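# Carry the carton around a corner onto taped spot

## Task

Bring the carton around the corner and set it on the area outlined in yellow tape. It must rest upright and lie fully within the tape with no part over the line. If it topples or is left leaning, the task fails. It only counts if the carton stays there on its own, without the robot holding it.

## Robot and tools

Robot: a Hello Robot Stretch 3 with one arm. It has a two-wheeled base (0.33 m long, 0.34 m wide), a lift that slides up a mast, and a telescoping arm that reaches out to the robot's right. The gripper only moves forward or back when the base drives. Turning in place pivots about the point between the drive wheels, 0.05 m behind the front edge. With the arm retracted and the wrist folded, a turn sweeps a circle of radius 0.28 m. An unfolded, level wrist reaches past that circle. A loose object may sometimes get a brief shove from outside.

Frames: the base frame has its origin on the floor between the drive wheels, with x forward, y to the left and z up. hand_pose is reported in this frame, at the point where the closed fingertips meet. With all wrist joints at zero, that hand frame has x pointing up, y pointing back along the arm toward the mast, and z toward the rear. The odometry frame is the base frame as it was when the scene began.

execute_actions(actions, cameras): actions is a list holding one action or none. An empty list just reports the state and images. An action may contain base, joints or both, plus an optional contact_limits. The motions start together but may finish at different times.
- base: exactly one key. translate_m is a straight drive in metres, an offset from where the base last measured itself, forward positive, range -1 to 1. rotate_rad is a turn in place in radians, an offset, left (counter-clockwise seen from above) positive, range -3.2 to 3.2. The base cannot move sideways.
- joints: absolute targets keyed by name. lift_m 0 to 1.1 (arm height). arm_m 0 to 0.52 (extension). wrist_yaw_rad -1.345 to 4.42 (0 lines the gripper up with the arm, positive swings it toward the front, 3.0 folds it over the base). wrist_pitch_rad -1.57 to 0.451 (0 level, negative tips the fingertips down). wrist_roll_rad -2.911 to 2.911 (0 puts the fingers side by side and level). gripper_m -0.089 to 0.179 (bigger is wider; the real fingertip gap is about 0.007 m less when almost closed and 0.025 m less when fully open, and it is zero below 0.007). head_pan_rad -3.953 to 1.73 (0 forward, positive left, -1.57 looks along the arm). head_tilt_rad -1.53 to 0.419 (0 level, negative down). The tolerances for done are ±0.004 for lift, arm and gripper, ±0.05 for pitch, and ±0.02 for the other joints.
- contact_limits: {"arm_m": effort %, 1 to 100}. The arm stops with contact_stop once its effort reaches that value. Lower values are gentler, but a value that is too low stops it at once. The limit also caps the arm's holding force until the next action. Values above the maximum are cut down to it.
- cameras: a list drawn from head_camera, nav_camera, wrist_camera and all. Omitting it, null or ["all"] returns every camera, and [] returns none. The pictures line gives the order of the images.
Any unknown key or value out of range makes the whole call be refused, and nothing moves. No action runs longer than 15 s. If you leave out a joint or the base, it may keep pushing toward its previous target. If a result reports a stop, the later motion, wait and finished_scene calls in that same reply are skipped.

wait(seconds): 0 to 10. Sends nothing new and returns the state and images. zoom_image(camera, region): gives an enlarged view of the latest full image from head_camera, nav_camera or wrist_camera. region is [x0, y0, x1, y1] in pixels from the top-left corner, at most 504 by 504. The images are 896x504 for head_camera, 672x504 for nav_camera (fisheye) and 644x364 for wrist_camera. finished_scene(scene): takes the current scene's number and ends that scene for good. The result tells you whether the task succeeded and gives the next task. The goal must still hold after the robot has carried out the last command.

Result lines: base_status and joint_status report how each motion ended. done means the wheels turned as commanded, even if they slipped. off_target means it stopped short and may still be pushing. After contact_stop, time_out or torque_fault, the target is dropped. The arm and lift stop with contact_stop when they press firmly, then go slack until commanded again, and a slack lift can sag under load. The base, wrist and head have no contact stop. A wrist servo that strains for several seconds switches off for 10 s (torque_fault). on_its_own covers anything not commanded, and its held at value is a target, not a position. motor_effort is the percentage of maximum, positive toward higher joint values, with the peak in brackets; treat it as noisy and biased. On the wheels, positive means forward. lidar_m gives 12 distances in metres, one per 30-degree sector, starting straight ahead and going counter-clockwise (4th left, 7th behind, 10th right), measured in a plane 0.17 m above the floor; - means nothing was seen. wrist_depth_mm and head_depth_mm are 7x7 grids of median depths. base_odometry comes from the wheels, so slipping shows up as travel. turned_by_wheels and turned_by_imu give the turn since the last result. base_tilt is in degrees and has a fixed offset of up to about 4.

Speed: the base is fast (0.30 m/s, 1.9 rad/s) only when stowed, meaning lift_m below 0.30, arm_m below 0.03 and wrist_yaw_rad above 2.54. Otherwise it is held to 0.10 m/s and 0.63 rad/s.

Gripping: close to a gripper_m value below the carton's width to hold it. Open to at least 0.02 above the touch point to let go. Neither the reading nor done proves that something is held, so check with the cameras.

Avoid: folding or unfolding the wrist unless lift_m is between 0.32 and 0.95, pitch is -0.4 and roll is about 0. Once folded, the lift may go down to 0.25. With yaw below -0.4, keep pitch at -0.5 or lower. A hard arm push with the gripper more than about 0.45 m up can tip the robot, and so can a second push, driving while pushing or hooking something fixed, or snagging furniture, especially when reversing. If base_tilt shows a lean, undo the move in small steps, free the gripper and lower the lift to about 0.2. Don't drop, slam or knock over the carton.

Each tool is called after "Request:" by a JSON object that holds its "method" and its "body".

## Session

Request:
{"method": "execute_actions", "body": {"actions": []}}

Scene clock: 0.00 s.
base_odometry: x=+0.000 y=+0.000 heading=+0.000 (m, m, rad; odometry frame)
turned_by_wheels: +0.000 (rad since the last result)
turned_by_imu: +0.000 (rad since the last result)
base_tilt: forward=-0.1 right=-0.1 (deg)
lidar_m: 0.68 0.95 1.64 1.05 0.78 0.75 0.78 0.67 0.65 0.68 0.68 0.66
head_depth_mm: 595 592 591 590 585 585 585 / 628 625 624 622 620 618 615 / 666 663 659 660 657 652 650 / 706 706 703 701 697 699 693 / 756 754 750 747 746 742 741 / 812 808 808 800 801 792 790 / 877 872 865 861 860 854 854
base_status: not commanded
joint_positions: lift_m=+0.543 arm_m=+0.002 wrist_yaw_rad=+2.871 wrist_pitch_rad=-0.426 wrist_roll_rad=-0.006 gripper_m=+0.037 head_pan_rad=-0.017 head_tilt_rad=+0.004
joint_status: not commanded
motor_effort: left_wheel=+0 right_wheel=+0 lift_m=+25 arm_m=-1 wrist_yaw_rad=+0 wrist_pitch_rad=+8 wrist_roll_rad=+1 gripper_m=+0 head_pan_rad=+0 head_tilt_rad=+2 (%)
hand_pose: x=+0.0384 y=+0.0685 z=+0.5539 quat_wxyz=(+0.242, +0.703, +0.056, +0.667) (m; base frame)
wrist_depth_mm: - 946 - - - - - / - - - - - - - / - - - - - - 960 / 728 - - - - - 922 / 766 - 950 955 972 993 896 / 749 - 762 794 823 828 810 / 661 672 675 694 700 707 711
pictures: head_camera (sideways: a quarter turn clockwise sets it upright), nav_camera (sideways: a quarter turn counterclockwise sets it upright), wrist_camera
Images, in order (width x height): head_camera 896x504, nav_camera 672x504, wrist_camera 644x364.

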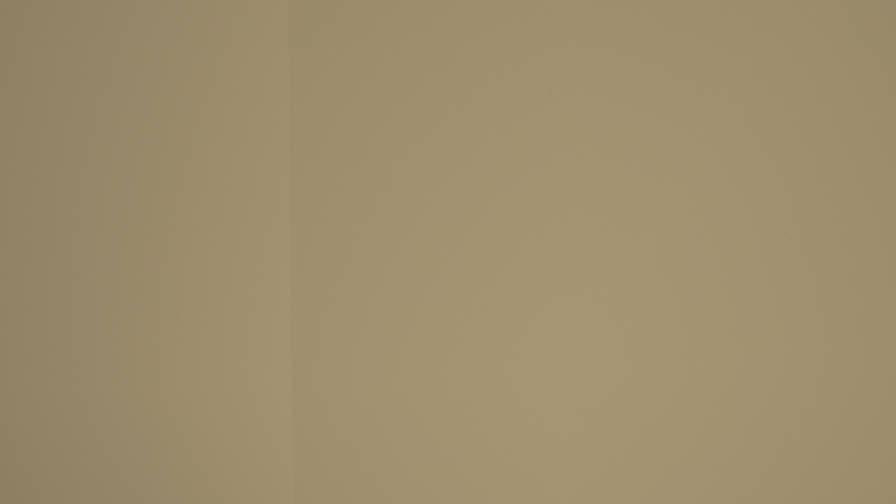

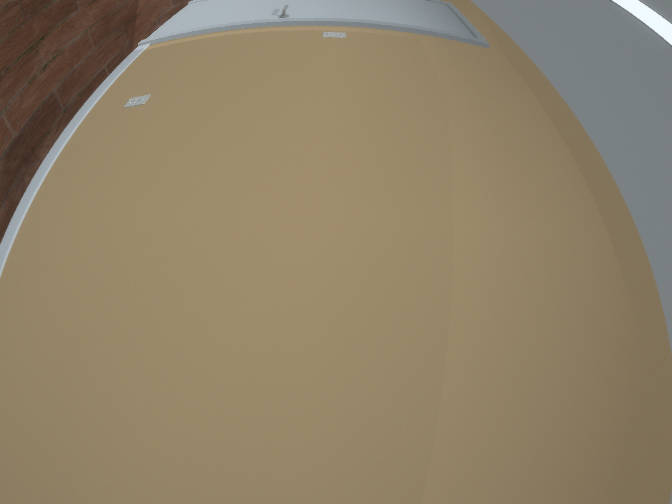

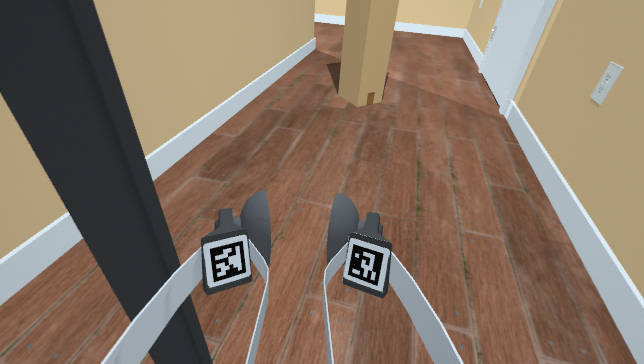

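Request:
{"method": "execute_actions", "body": {"actions": [{"base":{"rotate_rad":1.25},"joints":{"head_tilt_rad":-0.6,"lift_m":0.27,"wrist_yaw_rad":3.0}}]}}

Scene clock: 5.83 s.
base_odometry: x=+0.000 y=+0.000 heading=+1.250 (m, m, rad; odometry frame)
turned_by_wheels: +1.250 (rad since the last result)
turned_by_imu: +1.244 (rad since the last result)
base_tilt: forward=-0.1 right=-0.2 (deg)
lidar_m: 1.63 0.89 0.75 0.75 0.78 0.65 0.65 0.74 0.66 0.66 0.75 1.23
head_depth_mm: 3199 3450 3285 2377 1798 1457 1210 / 3239 3632 3508 2393 1817 1447 1216 / 3339 3551 1669 1893 1825 1460 1214 / 3384 3660 3117 2201 1837 1451 1226 / 2359 2424 2554 2315 1845 1460 1226 / 1709 1770 1836 1903 1763 1467 1228 / 1346 1383 1442 1472 1515 1430 1235
base_status: done
joint_positions: lift_m=+0.270 arm_m=+0.002 wrist_yaw_rad=+2.997 wrist_pitch_rad=-0.428 wrist_roll_rad=-0.006 gripper_m=+0.037 head_pan_rad=-0.017 head_tilt_rad=-0.592
joint_status: all done
motor_effort: left_wheel=-5(9) right_wheel=+6(13) lift_m=+21(22) arm_m=-1(1) wrist_yaw_rad=+2(2) wrist_pitch_rad=+8(8) wrist_roll_rad=+1(0) gripper_m=+0(0) head_pan_rad=+0(0) head_tilt_rad=-3(29) (%)
hand_pose: x=+0.0109 y=+0.0741 z=+0.2806 quat_wxyz=(+0.200, +0.698, +0.101, +0.681) (m; base frame)
wrist_depth_mm: 697 - 767 714 714 691 681 / 724 - 812 794 765 768 757 / 717 - 848 847 842 826 818 / 632 639 660 695 711 716 749 / 529 545 - 553 580 581 600 / 455 - - - 487 490 496 / - - - 409 414 425 429
pictures: head_camera (sideways: a quarter turn clockwise sets it upright), nav_camera (sideways: a quarter turn counterclockwise sets it upright), wrist_camera
camera_calibration (this result's frames):
head_camera: T_world_to_cam=[[-0.507849, 0.0642291, -0.859048, 1.14195], [0.0866918, 0.995965, 0.0232158, -0.0400915], [0.857073, -0.0626823, -0.511368, 0.619736], [0, 0, 0, 1]] pos_world=[0.0522582, 0.00542949, 1.29884]
nav_camera: T_world_to_cam=[[0.554904, 0.0407188, 0.830917, -1.04272], [-0.0193695, -0.997898, 0.061837, -0.0228348], [0.831689, -0.050408, -0.55295, 0.670425], [0, 0, 0, 1]] pos_world=[0.020585, 0.0534664, 1.23854]
wrist_camera: T_world_to_cam=[[0.986511, -0.153207, 0.0576455, -0.0266636], [-0.0474239, -0.604551, -0.795153, 0.297648], [0.156672, 0.781694, -0.603662, 0.269956], [0, 0, 0, 1]] pos_world=[-0.00187512, -0.035165, 0.401175]
Images, in order (width x height): head_camera 896x504, nav_camera 672x504, wrist_camera 644x364.

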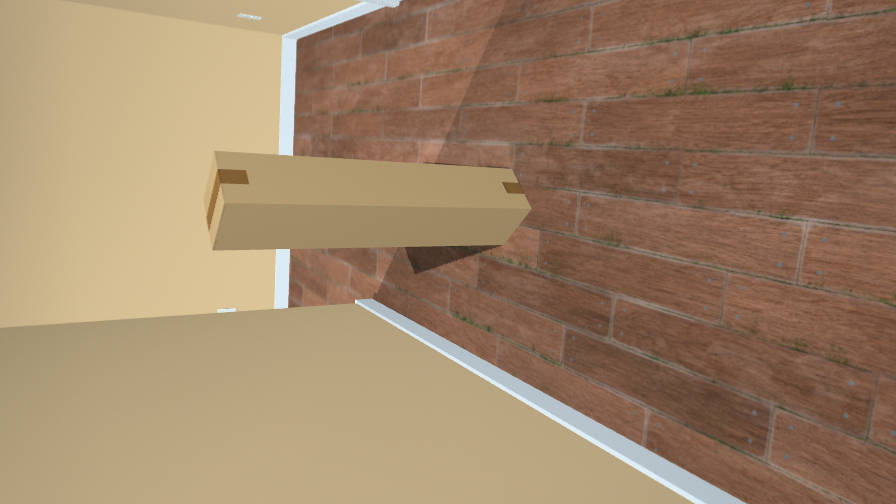

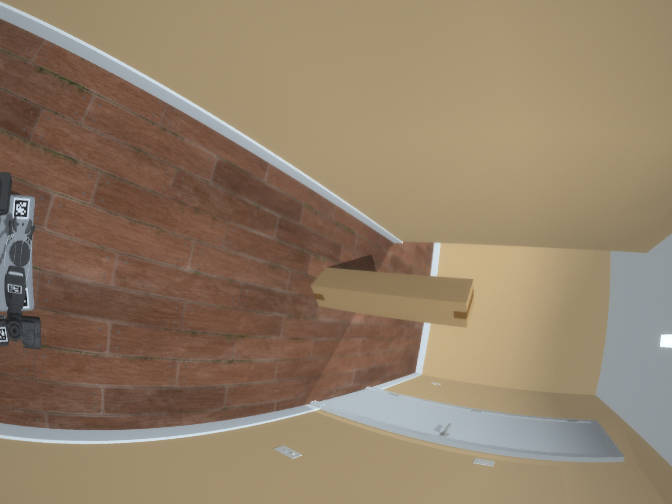

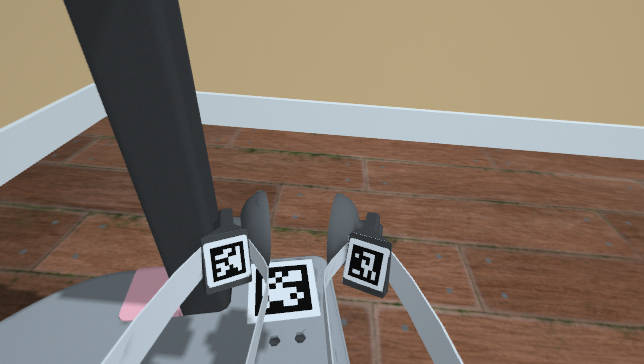

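Request:
{"method": "execute_actions", "body": {"actions": [{"base":{"rotate_rad":-0.15},"joints":{"head_tilt_rad":-1.0}}], "cameras": []}}

Request:
{"method": "execute_actions", "body": {"actions": [{"base":{"translate_m":1}}], "cameras": []}}

Request:
{"method": "execute_actions", "body": {"actions": [{"base":{"translate_m":0.6}}], "cameras": ["head_camera"]}}

Request:
{"method": "execute_actions", "body": {"actions": [{"base":{"translate_m":0.2},"joints":{"wrist_yaw_rad":2.5}}], "cameras": ["head_camera","nav_camera"]}}

Scene clock: 25.33 s.
base_odometry: x=+0.000 y=+0.000 heading=+1.100 (m, m, rad; odometry frame)
turned_by_wheels: -0.150 (rad since the last result)
turned_by_imu: -0.149 (rad since the last result)
base_tilt: forward=-0.1 right=-0.1 (deg)
lidar_m: 1.64 1.00 0.77 0.75 0.79 0.66 0.65 0.69 0.67 0.66 0.70 1.01
head_depth_mm: 1885 1898 1770 1543 1347 1198 1082 / 2666 2168 1795 1548 1346 1204 1083 / 2751 2205 1803 1541 1352 1198 1080 / 2507 2047 1818 1552 1354 1198 1073 / 1484 1806 1804 1549 1350 1204 1083 / 2740 2162 1811 1552 1349 1198 1082 / 2003 2029 1790 1559 1349 1201 1074
base_status: done
joint_positions: lift_m=+0.270 arm_m=+0.002 wrist_yaw_rad=+2.997 wrist_pitch_rad=-0.428 wrist_roll_rad=-0.006 gripper_m=+0.037 head_pan_rad=-0.017 head_tilt_rad=-0.987
joint_status: all done
motor_effort: left_wheel=+5(7) right_wheel=-7(9) lift_m=+22(22) arm_m=-1(1) wrist_yaw_rad=+2(2) wrist_pitch_rad=+8(8) wrist_roll_rad=+1(1) gripper_m=+0(0) head_pan_rad=+0(0) head_tilt_rad=-6(27) (%)
hand_pose: x=+0.0109 y=+0.0741 z=+0.2806 quat_wxyz=(+0.200, +0.698, +0.101, +0.681) (m; base frame)
wrist_depth_mm: 681 - 711 733 745 750 789 / 747 - 778 817 847 835 869 / 775 - 831 838 854 898 927 / 642 639 685 692 706 724 760 / 526 534 - 559 578 583 595 / 462 - - - 481 489 495 / - - - 407 412 426 424
pictures: none
No camera images: the call's "cameras" was empty. Leave "cameras" out to get every camera's image.

Scene clock: 30.33 s.
base_odometry: x=+0.453 y=+0.891 heading=+1.100 (m, m, rad; odometry frame)
turned_by_wheels: +0.000 (rad since the last result)
turned_by_imu: +0.000 (rad since the last result)
base_tilt: forward=-0.1 right=-0.1 (deg)
lidar_m: 0.63 0.91 0.70 0.68 0.72 1.04 1.65 0.97 0.74 0.73 0.77 1.09
head_depth_mm: 2163 2057 1826 1536 1350 1204 1072 / 2660 2191 1808 1537 1353 1198 1083 / 2649 2162 1816 1536 1356 1195 1078 / 2545 720 885 1135 1324 1185 1075 / 698 650 805 1051 1340 1193 1081 / 698 713 987 1501 1353 1199 1077 / 2633 1858 1734 1543 1357 1198 1074
base_status: done
joint_positions: lift_m=+0.270 arm_m=+0.002 wrist_yaw_rad=+2.998 wrist_pitch_rad=-0.428 wrist_roll_rad=-0.006 gripper_m=+0.037 head_pan_rad=-0.017 head_tilt_rad=-0.988
joint_status: not commanded
motor_effort: left_wheel=+5(13) right_wheel=-7(12) lift_m=+22(22) arm_m=-1(1) wrist_yaw_rad=+1(2) wrist_pitch_rad=+9(8) wrist_roll_rad=+1(0) gripper_m=+0(0) head_pan_rad=+0(0) head_tilt_rad=-5(5) (%)
hand_pose: x=+0.0107 y=+0.0741 z=+0.2806 quat_wxyz=(+0.199, +0.698, +0.101, +0.681) (m; base frame)
wrist_depth_mm: 630 - 629 655 686 687 717 / 687 - 705 721 750 760 810 / 736 - 783 788 808 843 881 / 645 640 684 697 714 728 756 / 521 531 - 558 575 581 602 / 460 - - - 486 492 499 / - - - 409 412 423 436
pictures: none
No camera images: the call's "cameras" was empty. Leave "cameras" out to get every camera's image.

Scene clock: 34.40 s.
base_odometry: x=+0.725 y=+1.426 heading=+1.101 (m, m, rad; odometry frame)
turned_by_wheels: +0.000 (rad since the last result)
turned_by_imu: +0.000 (rad since the last result)
base_tilt: forward=-0.2 right=-0.1 (deg)
lidar_m: - - 0.65 0.64 0.68 0.98 2.25 1.02 0.78 0.77 0.78 0.15
head_depth_mm: 2140 2099 1819 1554 1358 1198 1078 / 2227 2167 1817 1551 1347 1202 1076 / 2220 2159 1806 1550 340 389 1077 / 2256 2165 1810 1547 341 307 632 / 2231 2177 1823 390 341 302 301 / 2233 2186 1810 390 340 301 283 / 2217 2166 1801 1539 341 307 1060
base_status: done
joint_positions: lift_m=+0.270 arm_m=+0.002 wrist_yaw_rad=+2.998 wrist_pitch_rad=-0.428 wrist_roll_rad=-0.006 gripper_m=+0.037 head_pan_rad=-0.017 head_tilt_rad=-0.989
joint_status: not commanded
motor_effort: left_wheel=+8(15) right_wheel=-4(13) lift_m=+22(22) arm_m=-1(1) wrist_yaw_rad=+1(1) wrist_pitch_rad=+9(8) wrist_roll_rad=+1(0) gripper_m=-1(0) head_pan_rad=+0(0) head_tilt_rad=-5(5) (%)
hand_pose: x=+0.0107 y=+0.0741 z=+0.2806 quat_wxyz=(+0.199, +0.698, +0.101, +0.681) (m; base frame)
wrist_depth_mm: 591 - 604 613 638 82 72 / 643 - 674 686 696 88 75 / 700 - 738 754 759 93 79 / 635 646 684 690 127 99 84 / 526 529 - 554 131 107 90 / 466 - - - 140 116 96 / - - - 410 173 126 103
pictures: head_camera (sideways: a quarter turn clockwise sets it upright)
camera_calibration (this result's frames):
head_camera: T_world_to_cam=[[-0.799984, 0.0692929, -0.596006, 0.800906], [0.0902688, 0.995903, -0.00537675, -0.00288434], [0.593192, -0.0581021, -0.802962, 1.00062], [0, 0, 0, 1]] pos_world=[0.0474101, 0.00551378, 1.28079]
Images, in order (width x height): head_camera 896x504.

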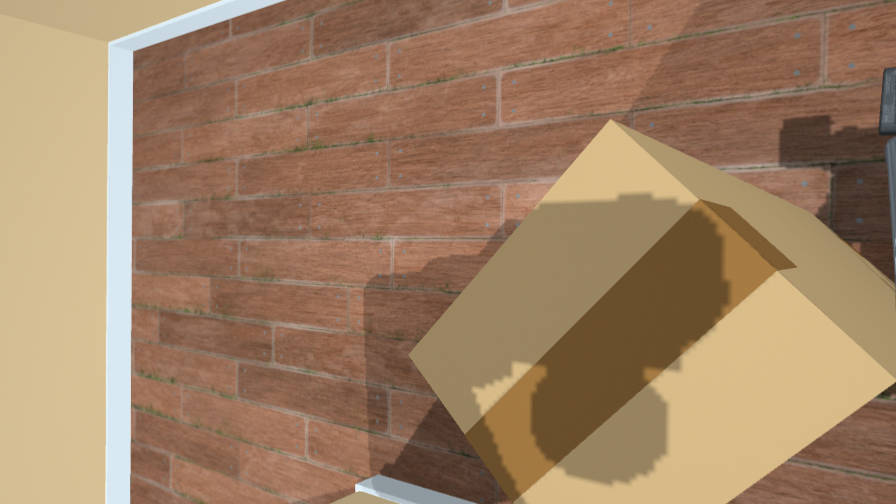

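Scene clock: 36.97 s.
base_odometry: x=+0.816 y=+1.604 heading=+1.101 (m, m, rad; odometry frame)
turned_by_wheels: +0.000 (rad since the last result)
turned_by_imu: +0.000 (rad since the last result)
base_tilt: forward=-0.2 right=-0.1 (deg)
lidar_m: - 0.15 0.64 0.63 0.66 0.96 2.44 1.04 0.80 0.75 0.81 1.15
head_depth_mm: 2017 2113 1804 1553 1339 1202 1079 / 2058 2192 1810 391 340 307 1079 / 2047 2197 1802 390 340 312 723 / 2057 2158 1805 390 340 318 768 / 2043 2195 1805 390 340 319 1037 / 2045 2185 1816 1517 341 353 1075 / 2058 2177 1821 1538 1367 1179 1082
base_status: done
joint_positions: lift_m=+0.270 arm_m=+0.002 wrist_yaw_rad=+2.581 wrist_pitch_rad=-0.444 wrist_roll_rad=-0.006 gripper_m=+0.037 head_pan_rad=-0.017 head_tilt_rad=-0.989
joint_status: wrist_yaw_rad off_target (ended at +2.581, target +2.500)
on_its_own: wrist_yaw_rad is held at +2.563, not at your +2.500, by its stall guard, which is not easing now
motor_effort: left_wheel=+8(25) right_wheel=-2(12) lift_m=+22(22) arm_m=-1(1) wrist_yaw_rad=-11(56) wrist_pitch_rad=+17(26) wrist_roll_rad=+0(0) gripper_m=+6(19) head_pan_rad=+0(0) head_tilt_rad=-5(5) (%)
hand_pose: x=+0.0963 y=+0.0404 z=+0.2771 quat_wxyz=(+0.341, +0.704, -0.040, +0.622) (m; base frame)
wrist_depth_mm: 496 546 608 665 107 75 57 / 536 595 682 733 112 77 58 / 570 638 727 778 117 79 60 / 604 617 657 618 122 81 61 / 515 525 548 543 126 84 62 / 458 459 443 441 124 87 64 / - - 395 334 153 89 65
pictures: head_camera (sideways: a quarter turn clockwise sets it upright), nav_camera (sideways: a quarter turn counterclockwise sets it upright)
camera_calibration (this result's frames):
head_camera: T_world_to_cam=[[-0.800181, 0.0692987, -0.595741, 0.800562], [0.0902699, 0.995903, -0.00540087, -0.00285295], [0.592926, -0.0580992, -0.803158, 1.00088], [0, 0, 0, 1]] pos_world=[0.0474031, 0.00551379, 1.28078]
nav_camera: T_world_to_cam=[[0.832858, 0.0358986, 0.552321, -0.681357], [0.00467885, -0.998315, 0.0578311, -0.017735], [0.553467, -0.0455808, -0.831623, 1.03456], [0, 0, 0, 1]] pos_world=[-0.00503912, 0.0539109, 1.23772]
Images, in order (width x height): head_camera 896x504, nav_camera 672x504.

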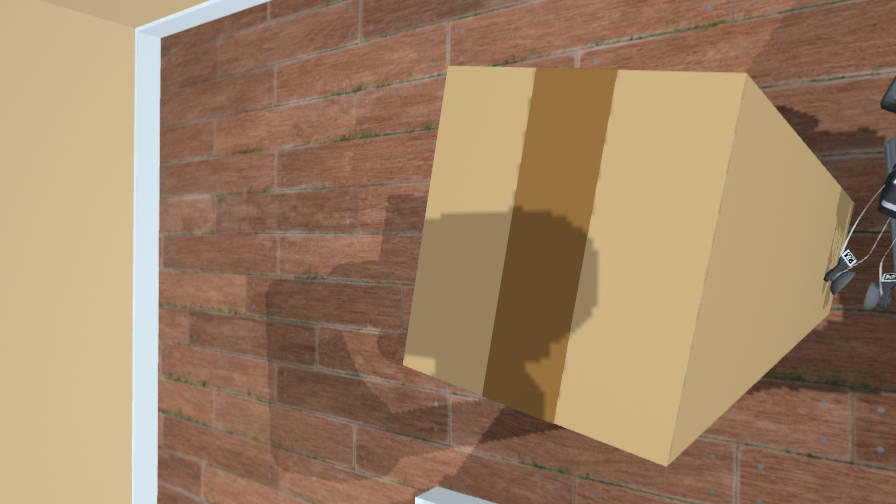

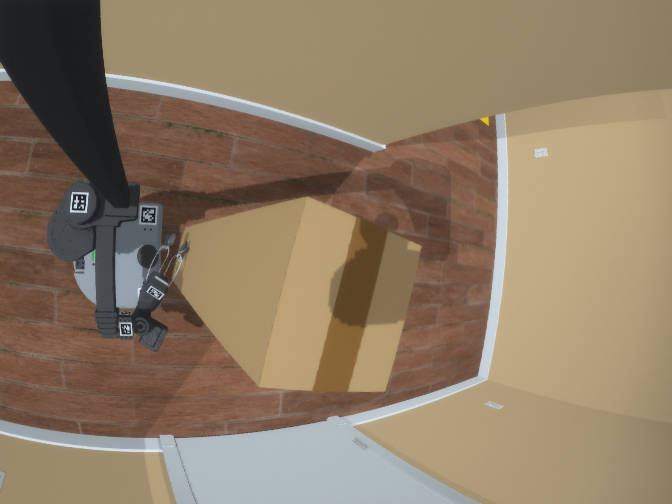

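Request:
{"method": "execute_actions", "body": {"actions": [{"joints":{"wrist_yaw_rad":3.2,"lift_m":0.31}}], "cameras": []}}

Request:
{"method": "execute_actions", "body": {"actions": [{"base":{"translate_m":0.6}}], "cameras": ["nav_camera"]}}

Request:
{"method": "execute_actions", "body": {"actions": [{"base":{"translate_m":0.7},"joints":{"head_pan_rad":1.2,"head_tilt_rad":-0.8}}], "cameras": ["nav_camera","head_camera"]}}

Scene clock: 45.63 s.
base_odometry: x=+0.816 y=+1.604 heading=+1.101 (m, m, rad; odometry frame)
turned_by_wheels: +0.000 (rad since the last result)
turned_by_imu: +0.000 (rad since the last result)
base_tilt: forward=-0.2 right=-0.1 (deg)
lidar_m: - 0.15 0.64 0.63 0.66 0.96 2.44 1.04 0.80 0.75 0.81 1.15
head_depth_mm: 2030 2113 1816 1538 1350 1196 1078 / 2050 2184 1804 390 341 307 1076 / 2040 2164 1803 390 340 312 876 / 2045 2181 1800 390 340 317 876 / 2043 2188 1809 390 341 318 1044 / 2065 2204 1821 1522 340 352 1078 / 2061 2163 1804 1548 1346 1183 1075
base_status: not commanded
joint_positions: lift_m=+0.310 arm_m=+0.002 wrist_yaw_rad=+3.197 wrist_pitch_rad=-0.433 wrist_roll_rad=-0.006 gripper_m=+0.037 head_pan_rad=-0.017 head_tilt_rad=-0.989
joint_status: all done
motor_effort: left_wheel=+4(8) right_wheel=-5(5) lift_m=+28(29) arm_m=-1(1) wrist_yaw_rad=+2(11) wrist_pitch_rad=+11(19) wrist_roll_rad=+1(0) gripper_m=+0(5) head_pan_rad=+0(1) head_tilt_rad=-5(5) (%)
hand_pose: x=-0.0335 y=+0.0755 z=+0.3192 quat_wxyz=(+0.133, +0.684, +0.171, +0.697) (m; base frame)
wrist_depth_mm: 678 642 648 611 597 571 556 / 755 722 729 672 654 627 610 / 821 794 765 736 721 702 677 / 691 701 721 756 755 739 725 / 570 588 621 600 632 647 621 / 490 513 - - 530 540 186 / 436 - - - 458 452 178
pictures: none
No camera images: the call's "cameras" was empty. Leave "cameras" out to get every camera's image.

Scene clock: 52.63 s.
base_odometry: x=+1.088 y=+2.139 heading=+1.101 (m, m, rad; odometry frame)
turned_by_wheels: +0.000 (rad since the last result)
turned_by_imu: +0.000 (rad since the last result)
base_tilt: forward=-0.1 right=-0.1 (deg)
lidar_m: - - 0.60 0.59 0.62 0.89 2.57 1.10 0.82 0.80 0.84 -
head_depth_mm: 1516 1783 1803 1547 1354 312 1028 / 1517 1780 1807 1549 341 301 - / 1506 1780 1806 1546 341 302 283 / 1520 1795 1798 1561 341 301 281 / 1515 1800 1800 1534 340 301 282 / 1531 1792 1814 1541 347 301 - / 1535 1798 1817 1548 1353 1196 1083
base_status: done
joint_positions: lift_m=+0.310 arm_m=+0.002 wrist_yaw_rad=+3.198 wrist_pitch_rad=-0.433 wrist_roll_rad=-0.006 gripper_m=+0.037 head_pan_rad=-0.017 head_tilt_rad=-0.989
joint_status: not commanded
motor_effort: left_wheel=+7(15) right_wheel=+0(21) lift_m=+28(28) arm_m=-1(1) wrist_yaw_rad=+1(2) wrist_pitch_rad=+11(11) wrist_roll_rad=+0(0) gripper_m=-1(0) head_pan_rad=+0(0) head_tilt_rad=-5(5) (%)
hand_pose: x=-0.0337 y=+0.0755 z=+0.3192 quat_wxyz=(+0.132, +0.684, +0.172, +0.697) (m; base frame)
wrist_depth_mm: 635 622 609 572 556 542 90 / 692 683 665 641 617 583 89 / 786 735 743 694 680 625 87 / 707 721 734 733 731 129 86 / 565 577 609 602 636 127 85 / 491 514 - - 495 124 84 / 434 - - - 231 122 83
pictures: nav_camera (sideways: a quarter turn counterclockwise sets it upright)
camera_calibration (this result's frames):
nav_camera: T_world_to_cam=[[0.832881, 0.035898, 0.552287, -0.681313], [0.00468091, -0.998315, 0.0578302, -0.0177338], [0.553433, -0.0455804, -0.831646, 1.03459], [0, 0, 0, 1]] pos_world=[-0.00504171, 0.053911, 1.23772]
Images, in order (width x height): nav_camera 672x504.

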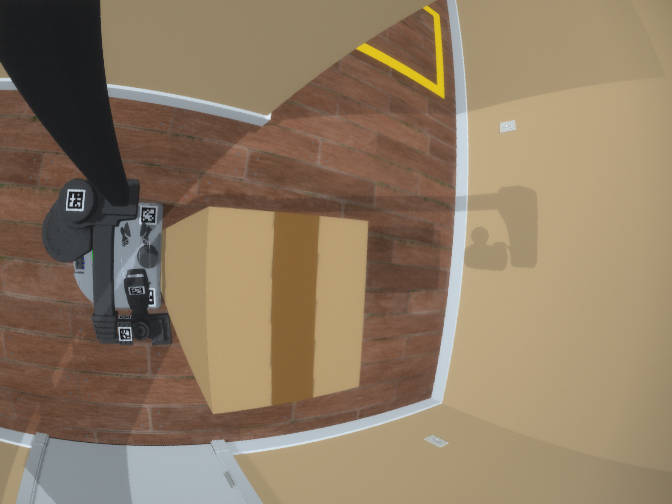

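Scene clock: 60.63 s.
base_odometry: x=+1.404 y=+2.764 heading=+1.101 (m, m, rad; odometry frame)
turned_by_wheels: +0.000 (rad since the last result)
turned_by_imu: +0.000 (rad since the last result)
base_tilt: forward=-0.1 right=-0.1 (deg)
lidar_m: - - 2.53 1.02 0.71 0.82 2.71 1.14 0.89 0.87 0.93 -
head_depth_mm: 1385 1482 1605 1683 1503 1282 1128 / 1615 1768 1938 1813 1495 1274 1136 / 1974 2204 2223 1827 1510 1274 1119 / 2449 2784 2307 1829 1517 1288 1118 / 2478 2813 2292 1811 1519 1279 1120 / 2405 2698 2333 1816 1502 1283 1119 / 2334 2595 2332 1840 1511 1294 1119
base_status: done
joint_positions: lift_m=+0.310 arm_m=+0.002 wrist_yaw_rad=+3.198 wrist_pitch_rad=-0.433 wrist_roll_rad=-0.006 gripper_m=+0.037 head_pan_rad=+1.193 head_tilt_rad=-0.804
joint_status: all done
motor_effort: left_wheel=+7(14) right_wheel=+0(10) lift_m=+28(27) arm_m=-1(1) wrist_yaw_rad=+1(1) wrist_pitch_rad=+11(11) wrist_roll_rad=+1(0) gripper_m=-1(0) head_pan_rad=+4(53) head_tilt_rad=+1(16) (%)
hand_pose: x=-0.0337 y=+0.0755 z=+0.3192 quat_wxyz=(+0.132, +0.684, +0.172, +0.697) (m; base frame)
wrist_depth_mm: 586 567 591 - - - 90 / 648 625 647 - - - 88 / 709 703 700 973 999 915 87 / 697 704 716 757 774 130 86 / 572 593 615 623 616 126 85 / 490 504 - - 497 125 84 / 436 - - - 234 122 83
pictures: head_camera (sideways: a quarter turn clockwise sets it upright), nav_camera (sideways: a quarter turn counterclockwise sets it upright)
camera_calibration (this result's frames):
head_camera: T_world_to_cam=[[-0.30151, -0.60935, -0.733338, 0.976816], [-0.900119, 0.435568, 0.00815659, -0.0144622], [0.314448, 0.662551, -0.679816, 0.842181], [0, 0, 0, 1]] pos_world=[0.0166796, 0.0435344, 1.28898]
nav_camera: T_world_to_cam=[[0.217364, 0.683991, 0.696354, -0.865268], [0.931703, -0.35808, 0.0608955, -0.0273937], [0.291003, 0.635558, -0.715111, 0.884664], [0, 0, 0, 1]] pos_world=[-0.0438383, 0.019771, 1.23683]
Images, in order (width x height): head_camera 896x504, nav_camera 672x504.

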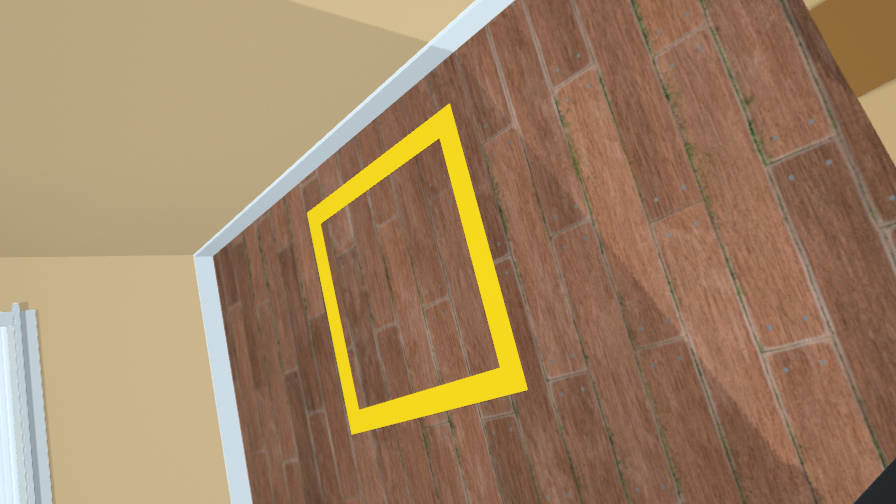

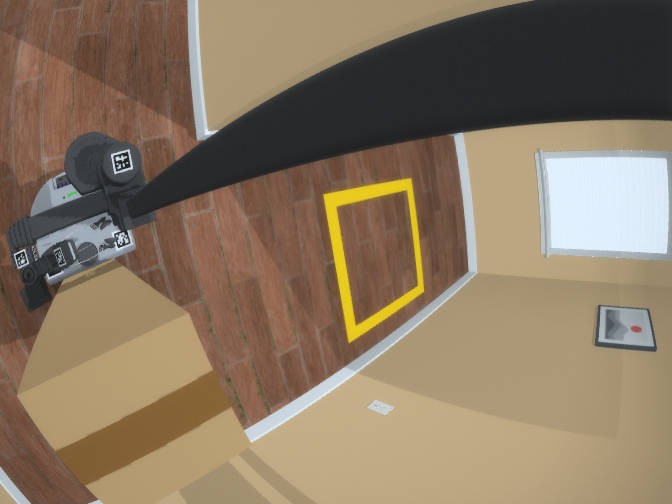

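Request:
{"method": "execute_actions", "body": {"actions": [{"base":{"translate_m":0.2},"joints":{"head_pan_rad":0,"head_tilt_rad":-1.1}}], "cameras": []}}

Request:
{"method": "execute_actions", "body": {"actions": [{"base":{"translate_m":-0.35},"joints":{"lift_m":0.27}}], "cameras": []}}

Request:
{"method": "execute_actions", "body": {"actions": [{"base":{"rotate_rad":-0.9}}], "cameras": []}}

Request:
{"method": "execute_actions", "body": {"actions": [{"base":{"translate_m":0.64}}], "cameras": []}}

Request:
{"method": "execute_actions", "body": {"actions": [{"base":{"rotate_rad":2.29}}], "cameras": ["nav_camera","head_camera"]}}

Scene clock: 94.83 s.
base_odometry: x=+1.495 y=+2.942 heading=+1.101 (m, m, rad; odometry frame)
turned_by_wheels: +0.000 (rad since the last result)
turned_by_imu: +0.000 (rad since the last result)
base_tilt: forward=-0.2 right=-0.2 (deg)
lidar_m: - - 2.02 1.63 0.75 0.80 2.76 1.16 0.90 0.89 0.94 -
head_depth_mm: 729 881 1101 1395 1262 297 1069 / 733 887 1112 362 324 293 - / 739 890 1115 1304 324 293 - / 741 894 1125 1317 323 293 - / 744 905 1129 1328 323 292 - / 748 906 1133 1392 323 292 1060 / 750 911 1156 1411 1286 1168 1070
base_status: done
joint_positions: lift_m=+0.310 arm_m=+0.002 wrist_yaw_rad=+3.198 wrist_pitch_rad=-0.433 wrist_roll_rad=-0.006 gripper_m=+0.037 head_pan_rad=+0.007 head_tilt_rad=-1.087
joint_status: all done
motor_effort: left_wheel=+7(13) right_wheel=+1(10) lift_m=+28(28) arm_m=-1(1) wrist_yaw_rad=+1(2) wrist_pitch_rad=+11(11) wrist_roll_rad=+1(0) gripper_m=+0(0) head_pan_rad=-4(53) head_tilt_rad=-6(27) (%)
hand_pose: x=-0.0337 y=+0.0755 z=+0.3192 quat_wxyz=(+0.132, +0.684, +0.172, +0.697) (m; base frame)
wrist_depth_mm: 575 723 987 - - - 90 / 628 733 - - - - 89 / 710 751 922 981 - 907 88 / 703 707 738 764 786 130 86 / 575 585 624 615 632 127 85 / 486 513 - - 497 124 84 / 437 - - - 233 121 82
pictures: none
No camera images: the call's "cameras" was empty. Leave "cameras" out to get every camera's image.

Scene clock: 97.90 s.
base_odometry: x=+1.337 y=+2.630 heading=+1.101 (m, m, rad; odometry frame)
turned_by_wheels: +0.000 (rad since the last result)
turned_by_imu: +0.000 (rad since the last result)
base_tilt: forward=-0.1 right=-0.1 (deg)
lidar_m: 0.40 1.24 1.79 0.58 0.58 0.84 2.67 1.12 0.86 0.86 0.91 0.42
head_depth_mm: 1058 1274 1557 1456 1292 1175 1073 / 1066 1210 1560 1444 1294 1171 1097 / 1022 473 526 749 1260 1174 1111 / 1024 474 522 705 1085 1173 1106 / 1026 474 521 742 1258 1175 1104 / 1081 1235 1566 1456 1293 1172 1071 / 1087 1318 1577 1457 1292 1171 1065
base_status: done
joint_positions: lift_m=+0.270 arm_m=+0.002 wrist_yaw_rad=+3.198 wrist_pitch_rad=-0.432 wrist_roll_rad=-0.006 gripper_m=+0.037 head_pan_rad=+0.007 head_tilt_rad=-1.087
joint_status: all done
motor_effort: left_wheel=+4(9) right_wheel=-5(14) lift_m=+22(23) arm_m=-1(1) wrist_yaw_rad=+1(2) wrist_pitch_rad=+11(11) wrist_roll_rad=+1(1) gripper_m=+0(1) head_pan_rad=-4(5) head_tilt_rad=-6(6) (%)
hand_pose: x=-0.0338 y=+0.0755 z=+0.2796 quat_wxyz=(+0.132, +0.684, +0.172, +0.697) (m; base frame)
wrist_depth_mm: 599 577 570 - - - - / 663 639 624 - - - - / 720 693 674 930 917 955 985 / 624 652 665 686 708 724 765 / 524 533 - 549 578 584 596 / 443 - - - 486 486 491 / - - - - 423 421 426
pictures: none
No camera images: the call's "cameras" was empty. Leave "cameras" out to get every camera's image.

Scene clock: 99.63 s.
base_odometry: x=+1.337 y=+2.630 heading=+0.202 (m, m, rad; odometry frame)
turned_by_wheels: -0.900 (rad since the last result)
turned_by_imu: -0.896 (rad since the last result)
base_tilt: forward=+0.0 right=-0.2 (deg)
lidar_m: 0.97 0.40 0.40 1.31 2.16 0.58 0.62 1.01 1.89 1.00 0.86 0.86
head_depth_mm: 810 937 1107 1335 1298 1176 1075 / 880 1028 1232 1422 1311 1177 1096 / 953 1131 1384 1462 1298 1175 1104 / 1048 1260 1545 1440 1292 1180 1106 / 1158 1410 1605 1454 1296 1178 1107 / 1266 1523 1613 1449 1294 1155 1077 / 1200 1371 1550 1433 817 1069 1069
base_status: done
joint_positions: lift_m=+0.270 arm_m=+0.002 wrist_yaw_rad=+3.198 wrist_pitch_rad=-0.432 wrist_roll_rad=-0.006 gripper_m=+0.037 head_pan_rad=+0.007 head_tilt_rad=-1.087
joint_status: not commanded
motor_effort: left_wheel=+5(13) right_wheel=-8(15) lift_m=+21(22) arm_m=-1(1) wrist_yaw_rad=+1(1) wrist_pitch_rad=+11(11) wrist_roll_rad=+0(0) gripper_m=-1(0) head_pan_rad=-4(4) head_tilt_rad=-6(6) (%)
hand_pose: x=-0.0338 y=+0.0755 z=+0.2796 quat_wxyz=(+0.132, +0.684, +0.172, +0.697) (m; base frame)
wrist_depth_mm: - - - - - - 314 / - - - - - 389 331 / 802 830 868 906 914 413 355 / 636 642 663 690 696 442 371 / 533 541 - 561 562 470 412 / 452 - - - 486 470 481 / - - - - 422 420 427
pictures: none
No camera images: the call's "cameras" was empty. Leave "cameras" out to get every camera's image.

Scene clock: 103.40 s.
base_odometry: x=+1.964 y=+2.758 heading=+0.202 (m, m, rad; odometry frame)
turned_by_wheels: +0.000 (rad since the last result)
turned_by_imu: +0.000 (rad since the last result)
base_tilt: forward=-0.1 right=-0.1 (deg)
lidar_m: 0.44 0.72 0.73 0.83 0.40 0.39 1.19 1.89 0.78 0.46 0.39 0.39
head_depth_mm: 350 403 476 580 744 1041 1071 / 378 441 530 662 881 1144 1096 / 410 486 595 766 1082 1174 1106 / 449 541 683 923 1265 1171 1101 / 497 612 797 1136 1296 1172 1104 / 555 702 954 1343 1295 1178 1072 / 627 818 984 1185 1275 1167 1072
base_status: done
joint_positions: lift_m=+0.270 arm_m=+0.002 wrist_yaw_rad=+3.198 wrist_pitch_rad=-0.432 wrist_roll_rad=-0.006 gripper_m=+0.037 head_pan_rad=+0.007 head_tilt_rad=-1.087
joint_status: not commanded
motor_effort: left_wheel=+5(13) right_wheel=-6(12) lift_m=+22(22) arm_m=-1(1) wrist_yaw_rad=+1(1) wrist_pitch_rad=+11(11) wrist_roll_rad=+0(0) gripper_m=+0(0) head_pan_rad=-4(5) head_tilt_rad=-5(6) (%)
hand_pose: x=-0.0338 y=+0.0755 z=+0.2796 quat_wxyz=(+0.132, +0.684, +0.172, +0.697) (m; base frame)
wrist_depth_mm: 293 341 - 995 781 658 555 / 317 364 423 - 850 701 580 / 399 392 463 865 841 728 610 / 605 421 509 683 706 696 628 / 525 470 - 559 582 588 596 / 452 - - - 484 486 495 / - - - - 421 422 423
pictures: none
No camera images: the call's "cameras" was empty. Leave "cameras" out to get every camera's image.

Scene clock: 106.10 s.
base_odometry: x=+1.964 y=+2.758 heading=+2.492 (m, m, rad; odometry frame)
turned_by_wheels: +2.290 (rad since the last result)
turned_by_imu: +2.279 (rad since the last result)
base_tilt: forward=-0.1 right=-0.1 (deg)
lidar_m: 0.39 1.19 1.32 2.53 0.62 0.42 0.39 0.39 0.50 0.73 0.74 0.95
head_depth_mm: 1459 1554 1576 1451 1298 1175 1071 / 1920 1851 1645 1448 1294 1174 1094 / 2253 474 545 866 1274 1177 1111 / 2239 474 526 711 1101 1169 1113 / 2239 473 510 808 1278 1177 1105 / 2214 1855 1635 1448 1293 1180 1071 / 2237 1896 1644 1453 1296 1179 1065
base_status: done
joint_positions: lift_m=+0.270 arm_m=+0.002 wrist_yaw_rad=+3.198 wrist_pitch_rad=-0.432 wrist_roll_rad=-0.006 gripper_m=+0.037 head_pan_rad=+0.007 head_tilt_rad=-1.087
joint_status: not commanded
motor_effort: left_wheel=-5(11) right_wheel=+7(17) lift_m=+22(22) arm_m=-2(2) wrist_yaw_rad=+1(1) wrist_pitch_rad=+11(11) wrist_roll_rad=+1(0) gripper_m=+0(0) head_pan_rad=-4(5) head_tilt_rad=-5(5) (%)
hand_pose: x=-0.0338 y=+0.0755 z=+0.2796 quat_wxyz=(+0.132, +0.684, +0.172, +0.697) (m; base frame)
wrist_depth_mm: 452 643 - - - - - / 450 668 - - - - - / 452 690 841 893 929 932 986 / 453 630 667 692 703 741 743 / 441 539 - 556 582 582 590 / 431 - - - 483 488 495 / - - - - 424 422 427
pictures: head_camera (sideways: a quarter turn clockwise sets it upright), nav_camera (sideways: a quarter turn counterclockwise sets it upright)
camera_calibration (this result's frames):
head_camera: T_world_to_cam=[[-0.856243, 0.0498348, -0.514164, 0.694629], [0.0656038, 0.997767, -0.012543, 0.00659468], [0.512391, -0.044471, -0.8576, 1.07214], [0, 0, 0, 1]] pos_world=[0.044981, 0.00648265, 1.27671]
nav_camera: T_world_to_cam=[[0.881987, 0.0560833, 0.467924, -0.571716], [0.0340657, -0.997883, 0.0553916, -0.014731], [0.47004, -0.0329145, -0.882031, 1.10059], [0, 0, 0, 1]] pos_world=[-0.0125722, 0.0535891, 1.23909]
Images, in order (width x height): head_camera 896x504, nav_camera 672x504.

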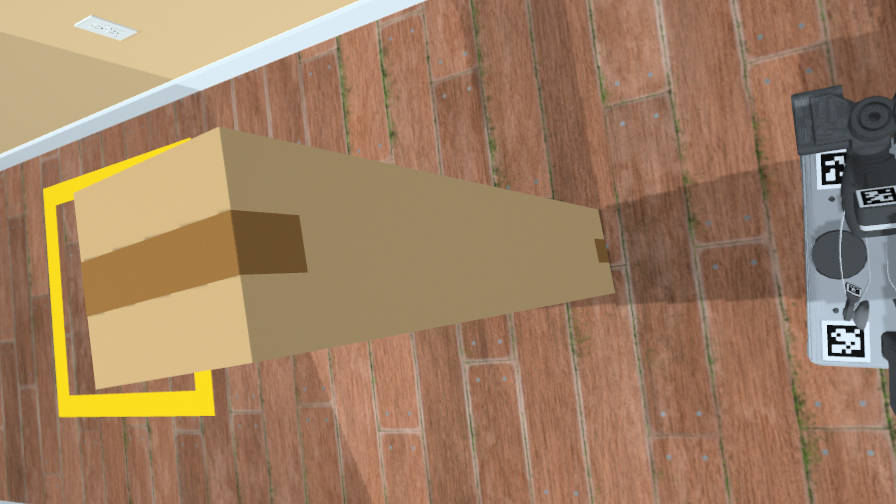

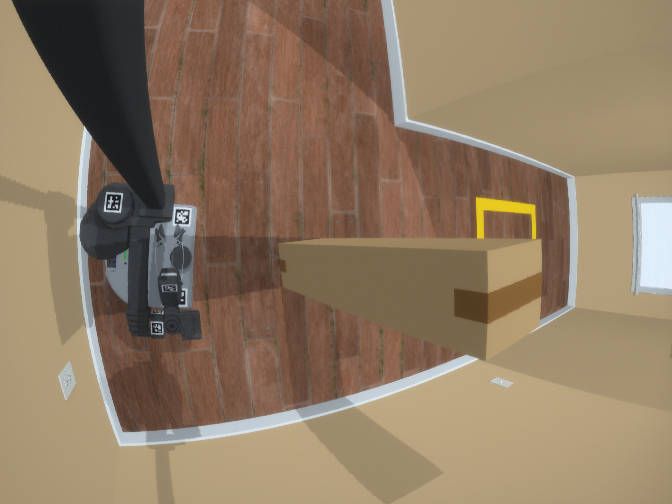

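Well aimed; target centre about 2.04 ahead.

Request:
{"method": "execute_actions", "body": {"actions": [{"base":{"translate_m":0.3},"joints":{"lift_m":0.31}}], "cameras": []}}

Request:
{"method": "execute_actions", "body": {"actions": [{"base":{"translate_m":0.8}}], "cameras": ["nav_camera"]}}

Request:
{"method": "execute_actions", "body": {"actions": [{"base":{"translate_m":0.75},"joints":{"head_tilt_rad":-1.4}}], "cameras": ["nav_camera","head_camera"]}}

Scene clock: 114.47 s.
base_odometry: x=+1.725 y=+2.940 heading=+2.491 (m, m, rad; odometry frame)
turned_by_wheels: +0.000 (rad since the last result)
turned_by_imu: +0.000 (rad since the last result)
base_tilt: forward=-0.1 right=-0.1 (deg)
lidar_m: - 1.03 0.97 2.02 1.07 0.74 0.69 0.70 0.75 0.70 0.71 0.15
head_depth_mm: 1417 1494 1551 1459 1305 1170 1075 / 1834 1811 1638 1403 324 1146 1103 / 2188 1899 1645 362 324 454 1109 / 2238 1905 1639 361 323 377 1101 / 2234 1900 1638 362 324 324 1102 / 2229 1880 1629 367 334 1129 1072 / 2213 1892 1640 1446 1293 1178 1070
base_status: done
joint_positions: lift_m=+0.310 arm_m=+0.002 wrist_yaw_rad=+3.198 wrist_pitch_rad=-0.432 wrist_roll_rad=-0.006 gripper_m=+0.037 head_pan_rad=+0.007 head_tilt_rad=-1.088
joint_status: all done
motor_effort: left_wheel=-5(12) right_wheel=+6(15) lift_m=+28(29) arm_m=-2(2) wrist_yaw_rad=+1(1) wrist_pitch_rad=+11(11) wrist_roll_rad=+0(0) gripper_m=+0(0) head_pan_rad=-4(4) head_tilt_rad=-5(6) (%)
hand_pose: x=-0.0338 y=+0.0755 z=+0.3193 quat_wxyz=(+0.132, +0.684, +0.172, +0.697) (m; base frame)
wrist_depth_mm: 807 - - - - - 803 / 835 - - - - - 793 / 809 905 938 986 - 992 828 / 682 711 728 758 761 798 783 / 572 587 616 603 631 639 129 / 488 513 - - 531 532 129 / 436 - - - 461 184 130
pictures: none
No camera images: the call's "cameras" was empty. Leave "cameras" out to get every camera's image.

Scene clock: 123.47 s.
base_odometry: x=+1.088 y=+3.424 heading=+2.491 (m, m, rad; odometry frame)
turned_by_wheels: +0.000 (rad since the last result)
turned_by_imu: +0.000 (rad since the last result)
base_tilt: forward=-0.1 right=-0.2 (deg)
lidar_m: - - 0.78 0.73 2.37 1.60 1.48 0.98 0.66 0.61 0.62 -
head_depth_mm: 1241 1299 1370 1401 1307 1182 1074 / 1614 1728 1618 1401 324 293 - / 2080 1885 1640 362 324 293 - / 2099 1880 1641 361 324 292 - / 2071 1891 1634 362 323 293 - / 2062 1875 1638 1407 328 292 1057 / 2043 1884 1637 1444 1289 1174 1067
base_status: done
joint_positions: lift_m=+0.310 arm_m=+0.002 wrist_yaw_rad=+3.198 wrist_pitch_rad=-0.432 wrist_roll_rad=-0.006 gripper_m=+0.037 head_pan_rad=+0.006 head_tilt_rad=-1.088
joint_status: not commanded
motor_effort: left_wheel=-1(13) right_wheel=+11(23) lift_m=+28(28) arm_m=-2(2) wrist_yaw_rad=+1(1) wrist_pitch_rad=+11(11) wrist_roll_rad=+0(1) gripper_m=+0(0) head_pan_rad=-4(5) head_tilt_rad=-5(5) (%)
hand_pose: x=-0.0338 y=+0.0755 z=+0.3194 quat_wxyz=(+0.132, +0.684, +0.172, +0.697) (m; base frame)
wrist_depth_mm: - - - 699 727 717 90 / - - - 781 792 786 89 / 889 902 925 851 897 849 87 / 701 723 737 755 771 129 86 / 573 585 625 615 626 127 85 / 485 504 - - 495 125 84 / 429 - - - 434 122 83
pictures: nav_camera (sideways: a quarter turn counterclockwise sets it upright)
camera_calibration (this result's frames):
nav_camera: T_world_to_cam=[[0.882168, 0.0560652, 0.467586, -0.571276], [0.0340652, -0.997884, 0.055381, -0.0147172], [0.469701, -0.0329269, -0.882211, 1.10082], [0, 0, 0, 1]] pos_world=[-0.0125952, 0.0535894, 1.23909]
Images, in order (width x height): nav_camera 672x504.

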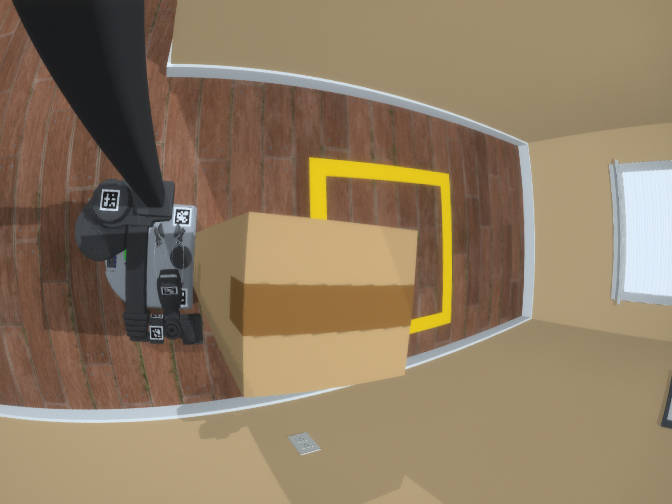

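Scene clock: 131.97 s.
base_odometry: x=+0.491 y=+3.878 heading=+2.491 (m, m, rad; odometry frame)
turned_by_wheels: +0.000 (rad since the last result)
turned_by_imu: +0.000 (rad since the last result)
base_tilt: forward=-0.1 right=-0.1 (deg)
lidar_m: - - 0.87 0.81 0.82 1.04 2.23 0.86 0.57 0.54 0.54 -
head_depth_mm: 1114 1184 1250 1269 1234 1174 1135 / 1442 1393 331 314 311 1172 1128 / 1501 1409 327 312 302 - 1128 / 1481 1413 326 311 301 - 1111 / 1488 1409 326 311 302 - - / 1485 1408 325 309 1201 - 1101 / 1482 1397 1324 1278 1211 1169 1109
base_status: done
joint_positions: lift_m=+0.310 arm_m=+0.002 wrist_yaw_rad=+3.198 wrist_pitch_rad=-0.432 wrist_roll_rad=-0.006 gripper_m=+0.037 head_pan_rad=+0.006 head_tilt_rad=-1.383
joint_status: all done
motor_effort: left_wheel=-1(7) right_wheel=+12(21) lift_m=+28(28) arm_m=-1(2) wrist_yaw_rad=+1(1) wrist_pitch_rad=+11(10) wrist_roll_rad=+0(0) gripper_m=-1(0) head_pan_rad=-4(4) head_tilt_rad=-8(27) (%)
hand_pose: x=-0.0338 y=+0.0755 z=+0.3194 quat_wxyz=(+0.132, +0.684, +0.172, +0.697) (m; base frame)
wrist_depth_mm: 764 751 756 772 795 799 90 / 830 829 844 866 873 851 89 / 848 880 896 915 912 926 88 / 699 714 724 749 787 129 86 / 569 592 612 602 626 127 85 / 482 514 - - 502 125 84 / 432 - - - 432 123 83
pictures: head_camera (sideways: a quarter turn clockwise sets it upright), nav_camera (sideways: a quarter turn counterclockwise sets it upright)
camera_calibration (this result's frames):
head_camera: T_world_to_cam=[[-0.968974, 0.0491215, -0.242234, 0.341147], [0.0588343, 0.997721, -0.0330231, 0.0332899], [0.24006, -0.0462502, -0.969656, 1.21934], [0, 0, 0, 1]] pos_world=[0.0358899, 0.00642279, 1.26607]
nav_camera: T_world_to_cam=[[0.980088, 0.0567011, 0.190295, -0.210745], [0.0489982, -0.997787, 0.0449461, -0.0012039], [0.192423, -0.034727, -0.980697, 1.23037], [0, 0, 0, 1]] pos_world=[-0.030144, 0.0534754, 1.24678]
Images, in order (width x height): head_camera 896x504, nav_camera 672x504.

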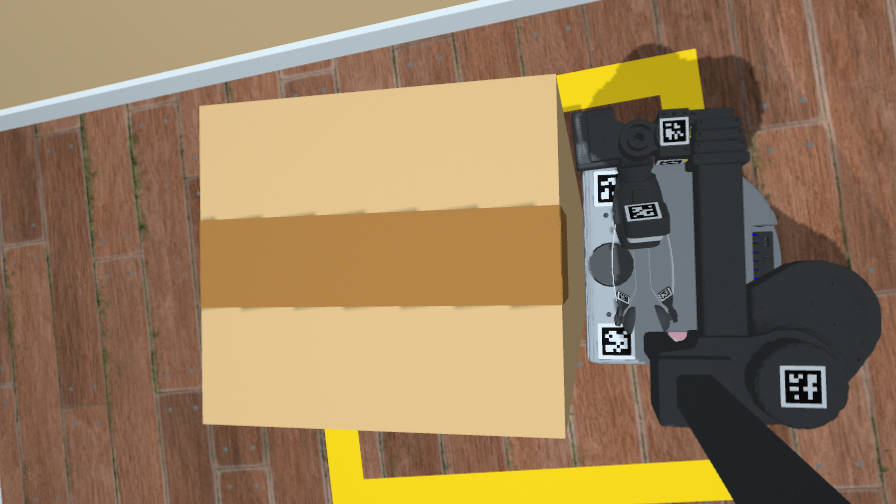

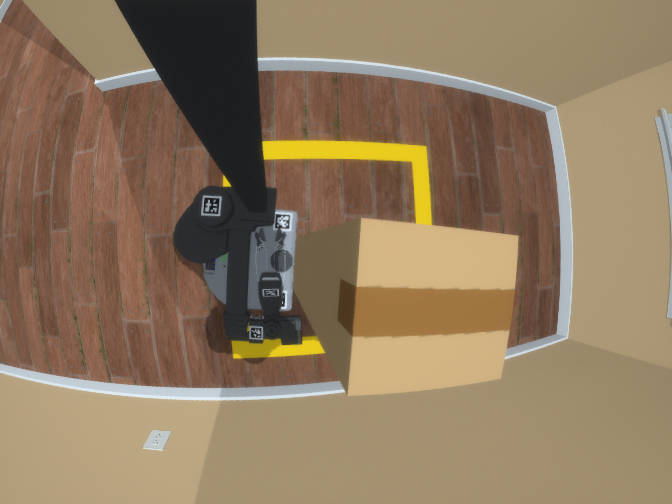

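Inside.

Request:
{"method": "execute_actions", "body": {"actions": [{"base":{"translate_m":-0.05}}], "cameras": []}}

Request:
{"method": "finished_scene", "body": {"scene": 1}}

Scene clock: 137.93 s.
base_odometry: x=+0.531 y=+3.848 heading=+2.491 (m, m, rad; odometry frame)
turned_by_wheels: +0.000 (rad since the last result)
turned_by_imu: +0.000 (rad since the last result)
base_tilt: forward=-0.1 right=-0.1 (deg)
lidar_m: - 1.28 0.86 0.80 0.81 1.03 2.18 0.87 0.58 0.54 0.55 0.70
head_depth_mm: 1127 1191 1255 1271 1227 1174 1129 / 1448 353 331 340 1233 1171 1128 / 1499 344 328 318 1233 - 1124 / 1497 344 326 317 979 - 1115 / 1491 343 326 316 1178 - - / 1476 342 325 316 1216 - 1104 / 1471 1408 1330 1267 1213 1171 1104
base_status: done
joint_positions: lift_m=+0.310 arm_m=+0.002 wrist_yaw_rad=+3.198 wrist_pitch_rad=-0.432 wrist_roll_rad=-0.006 gripper_m=+0.037 head_pan_rad=+0.006 head_tilt_rad=-1.384
joint_status: not commanded
motor_effort: left_wheel=-4(11) right_wheel=+6(8) lift_m=+28(28) arm_m=-2(2) wrist_yaw_rad=+1(1) wrist_pitch_rad=+11(11) wrist_roll_rad=+0(0) gripper_m=+0(0) head_pan_rad=-3(5) head_tilt_rad=-8(8) (%)
hand_pose: x=-0.0338 y=+0.0755 z=+0.3194 quat_wxyz=(+0.132, +0.684, +0.172, +0.697) (m; base frame)
wrist_depth_mm: 741 753 766 783 777 790 819 / 809 813 829 834 867 870 879 / 862 866 887 900 914 949 966 / 701 719 715 756 771 818 746 / 573 589 612 610 629 630 142 / 489 510 - - 527 509 140 / 435 - - - 458 203 138
pictures: none
No camera images: the call's "cameras" was empty. Leave "cameras" out to get every camera's image.

The scene is finished: the task was done.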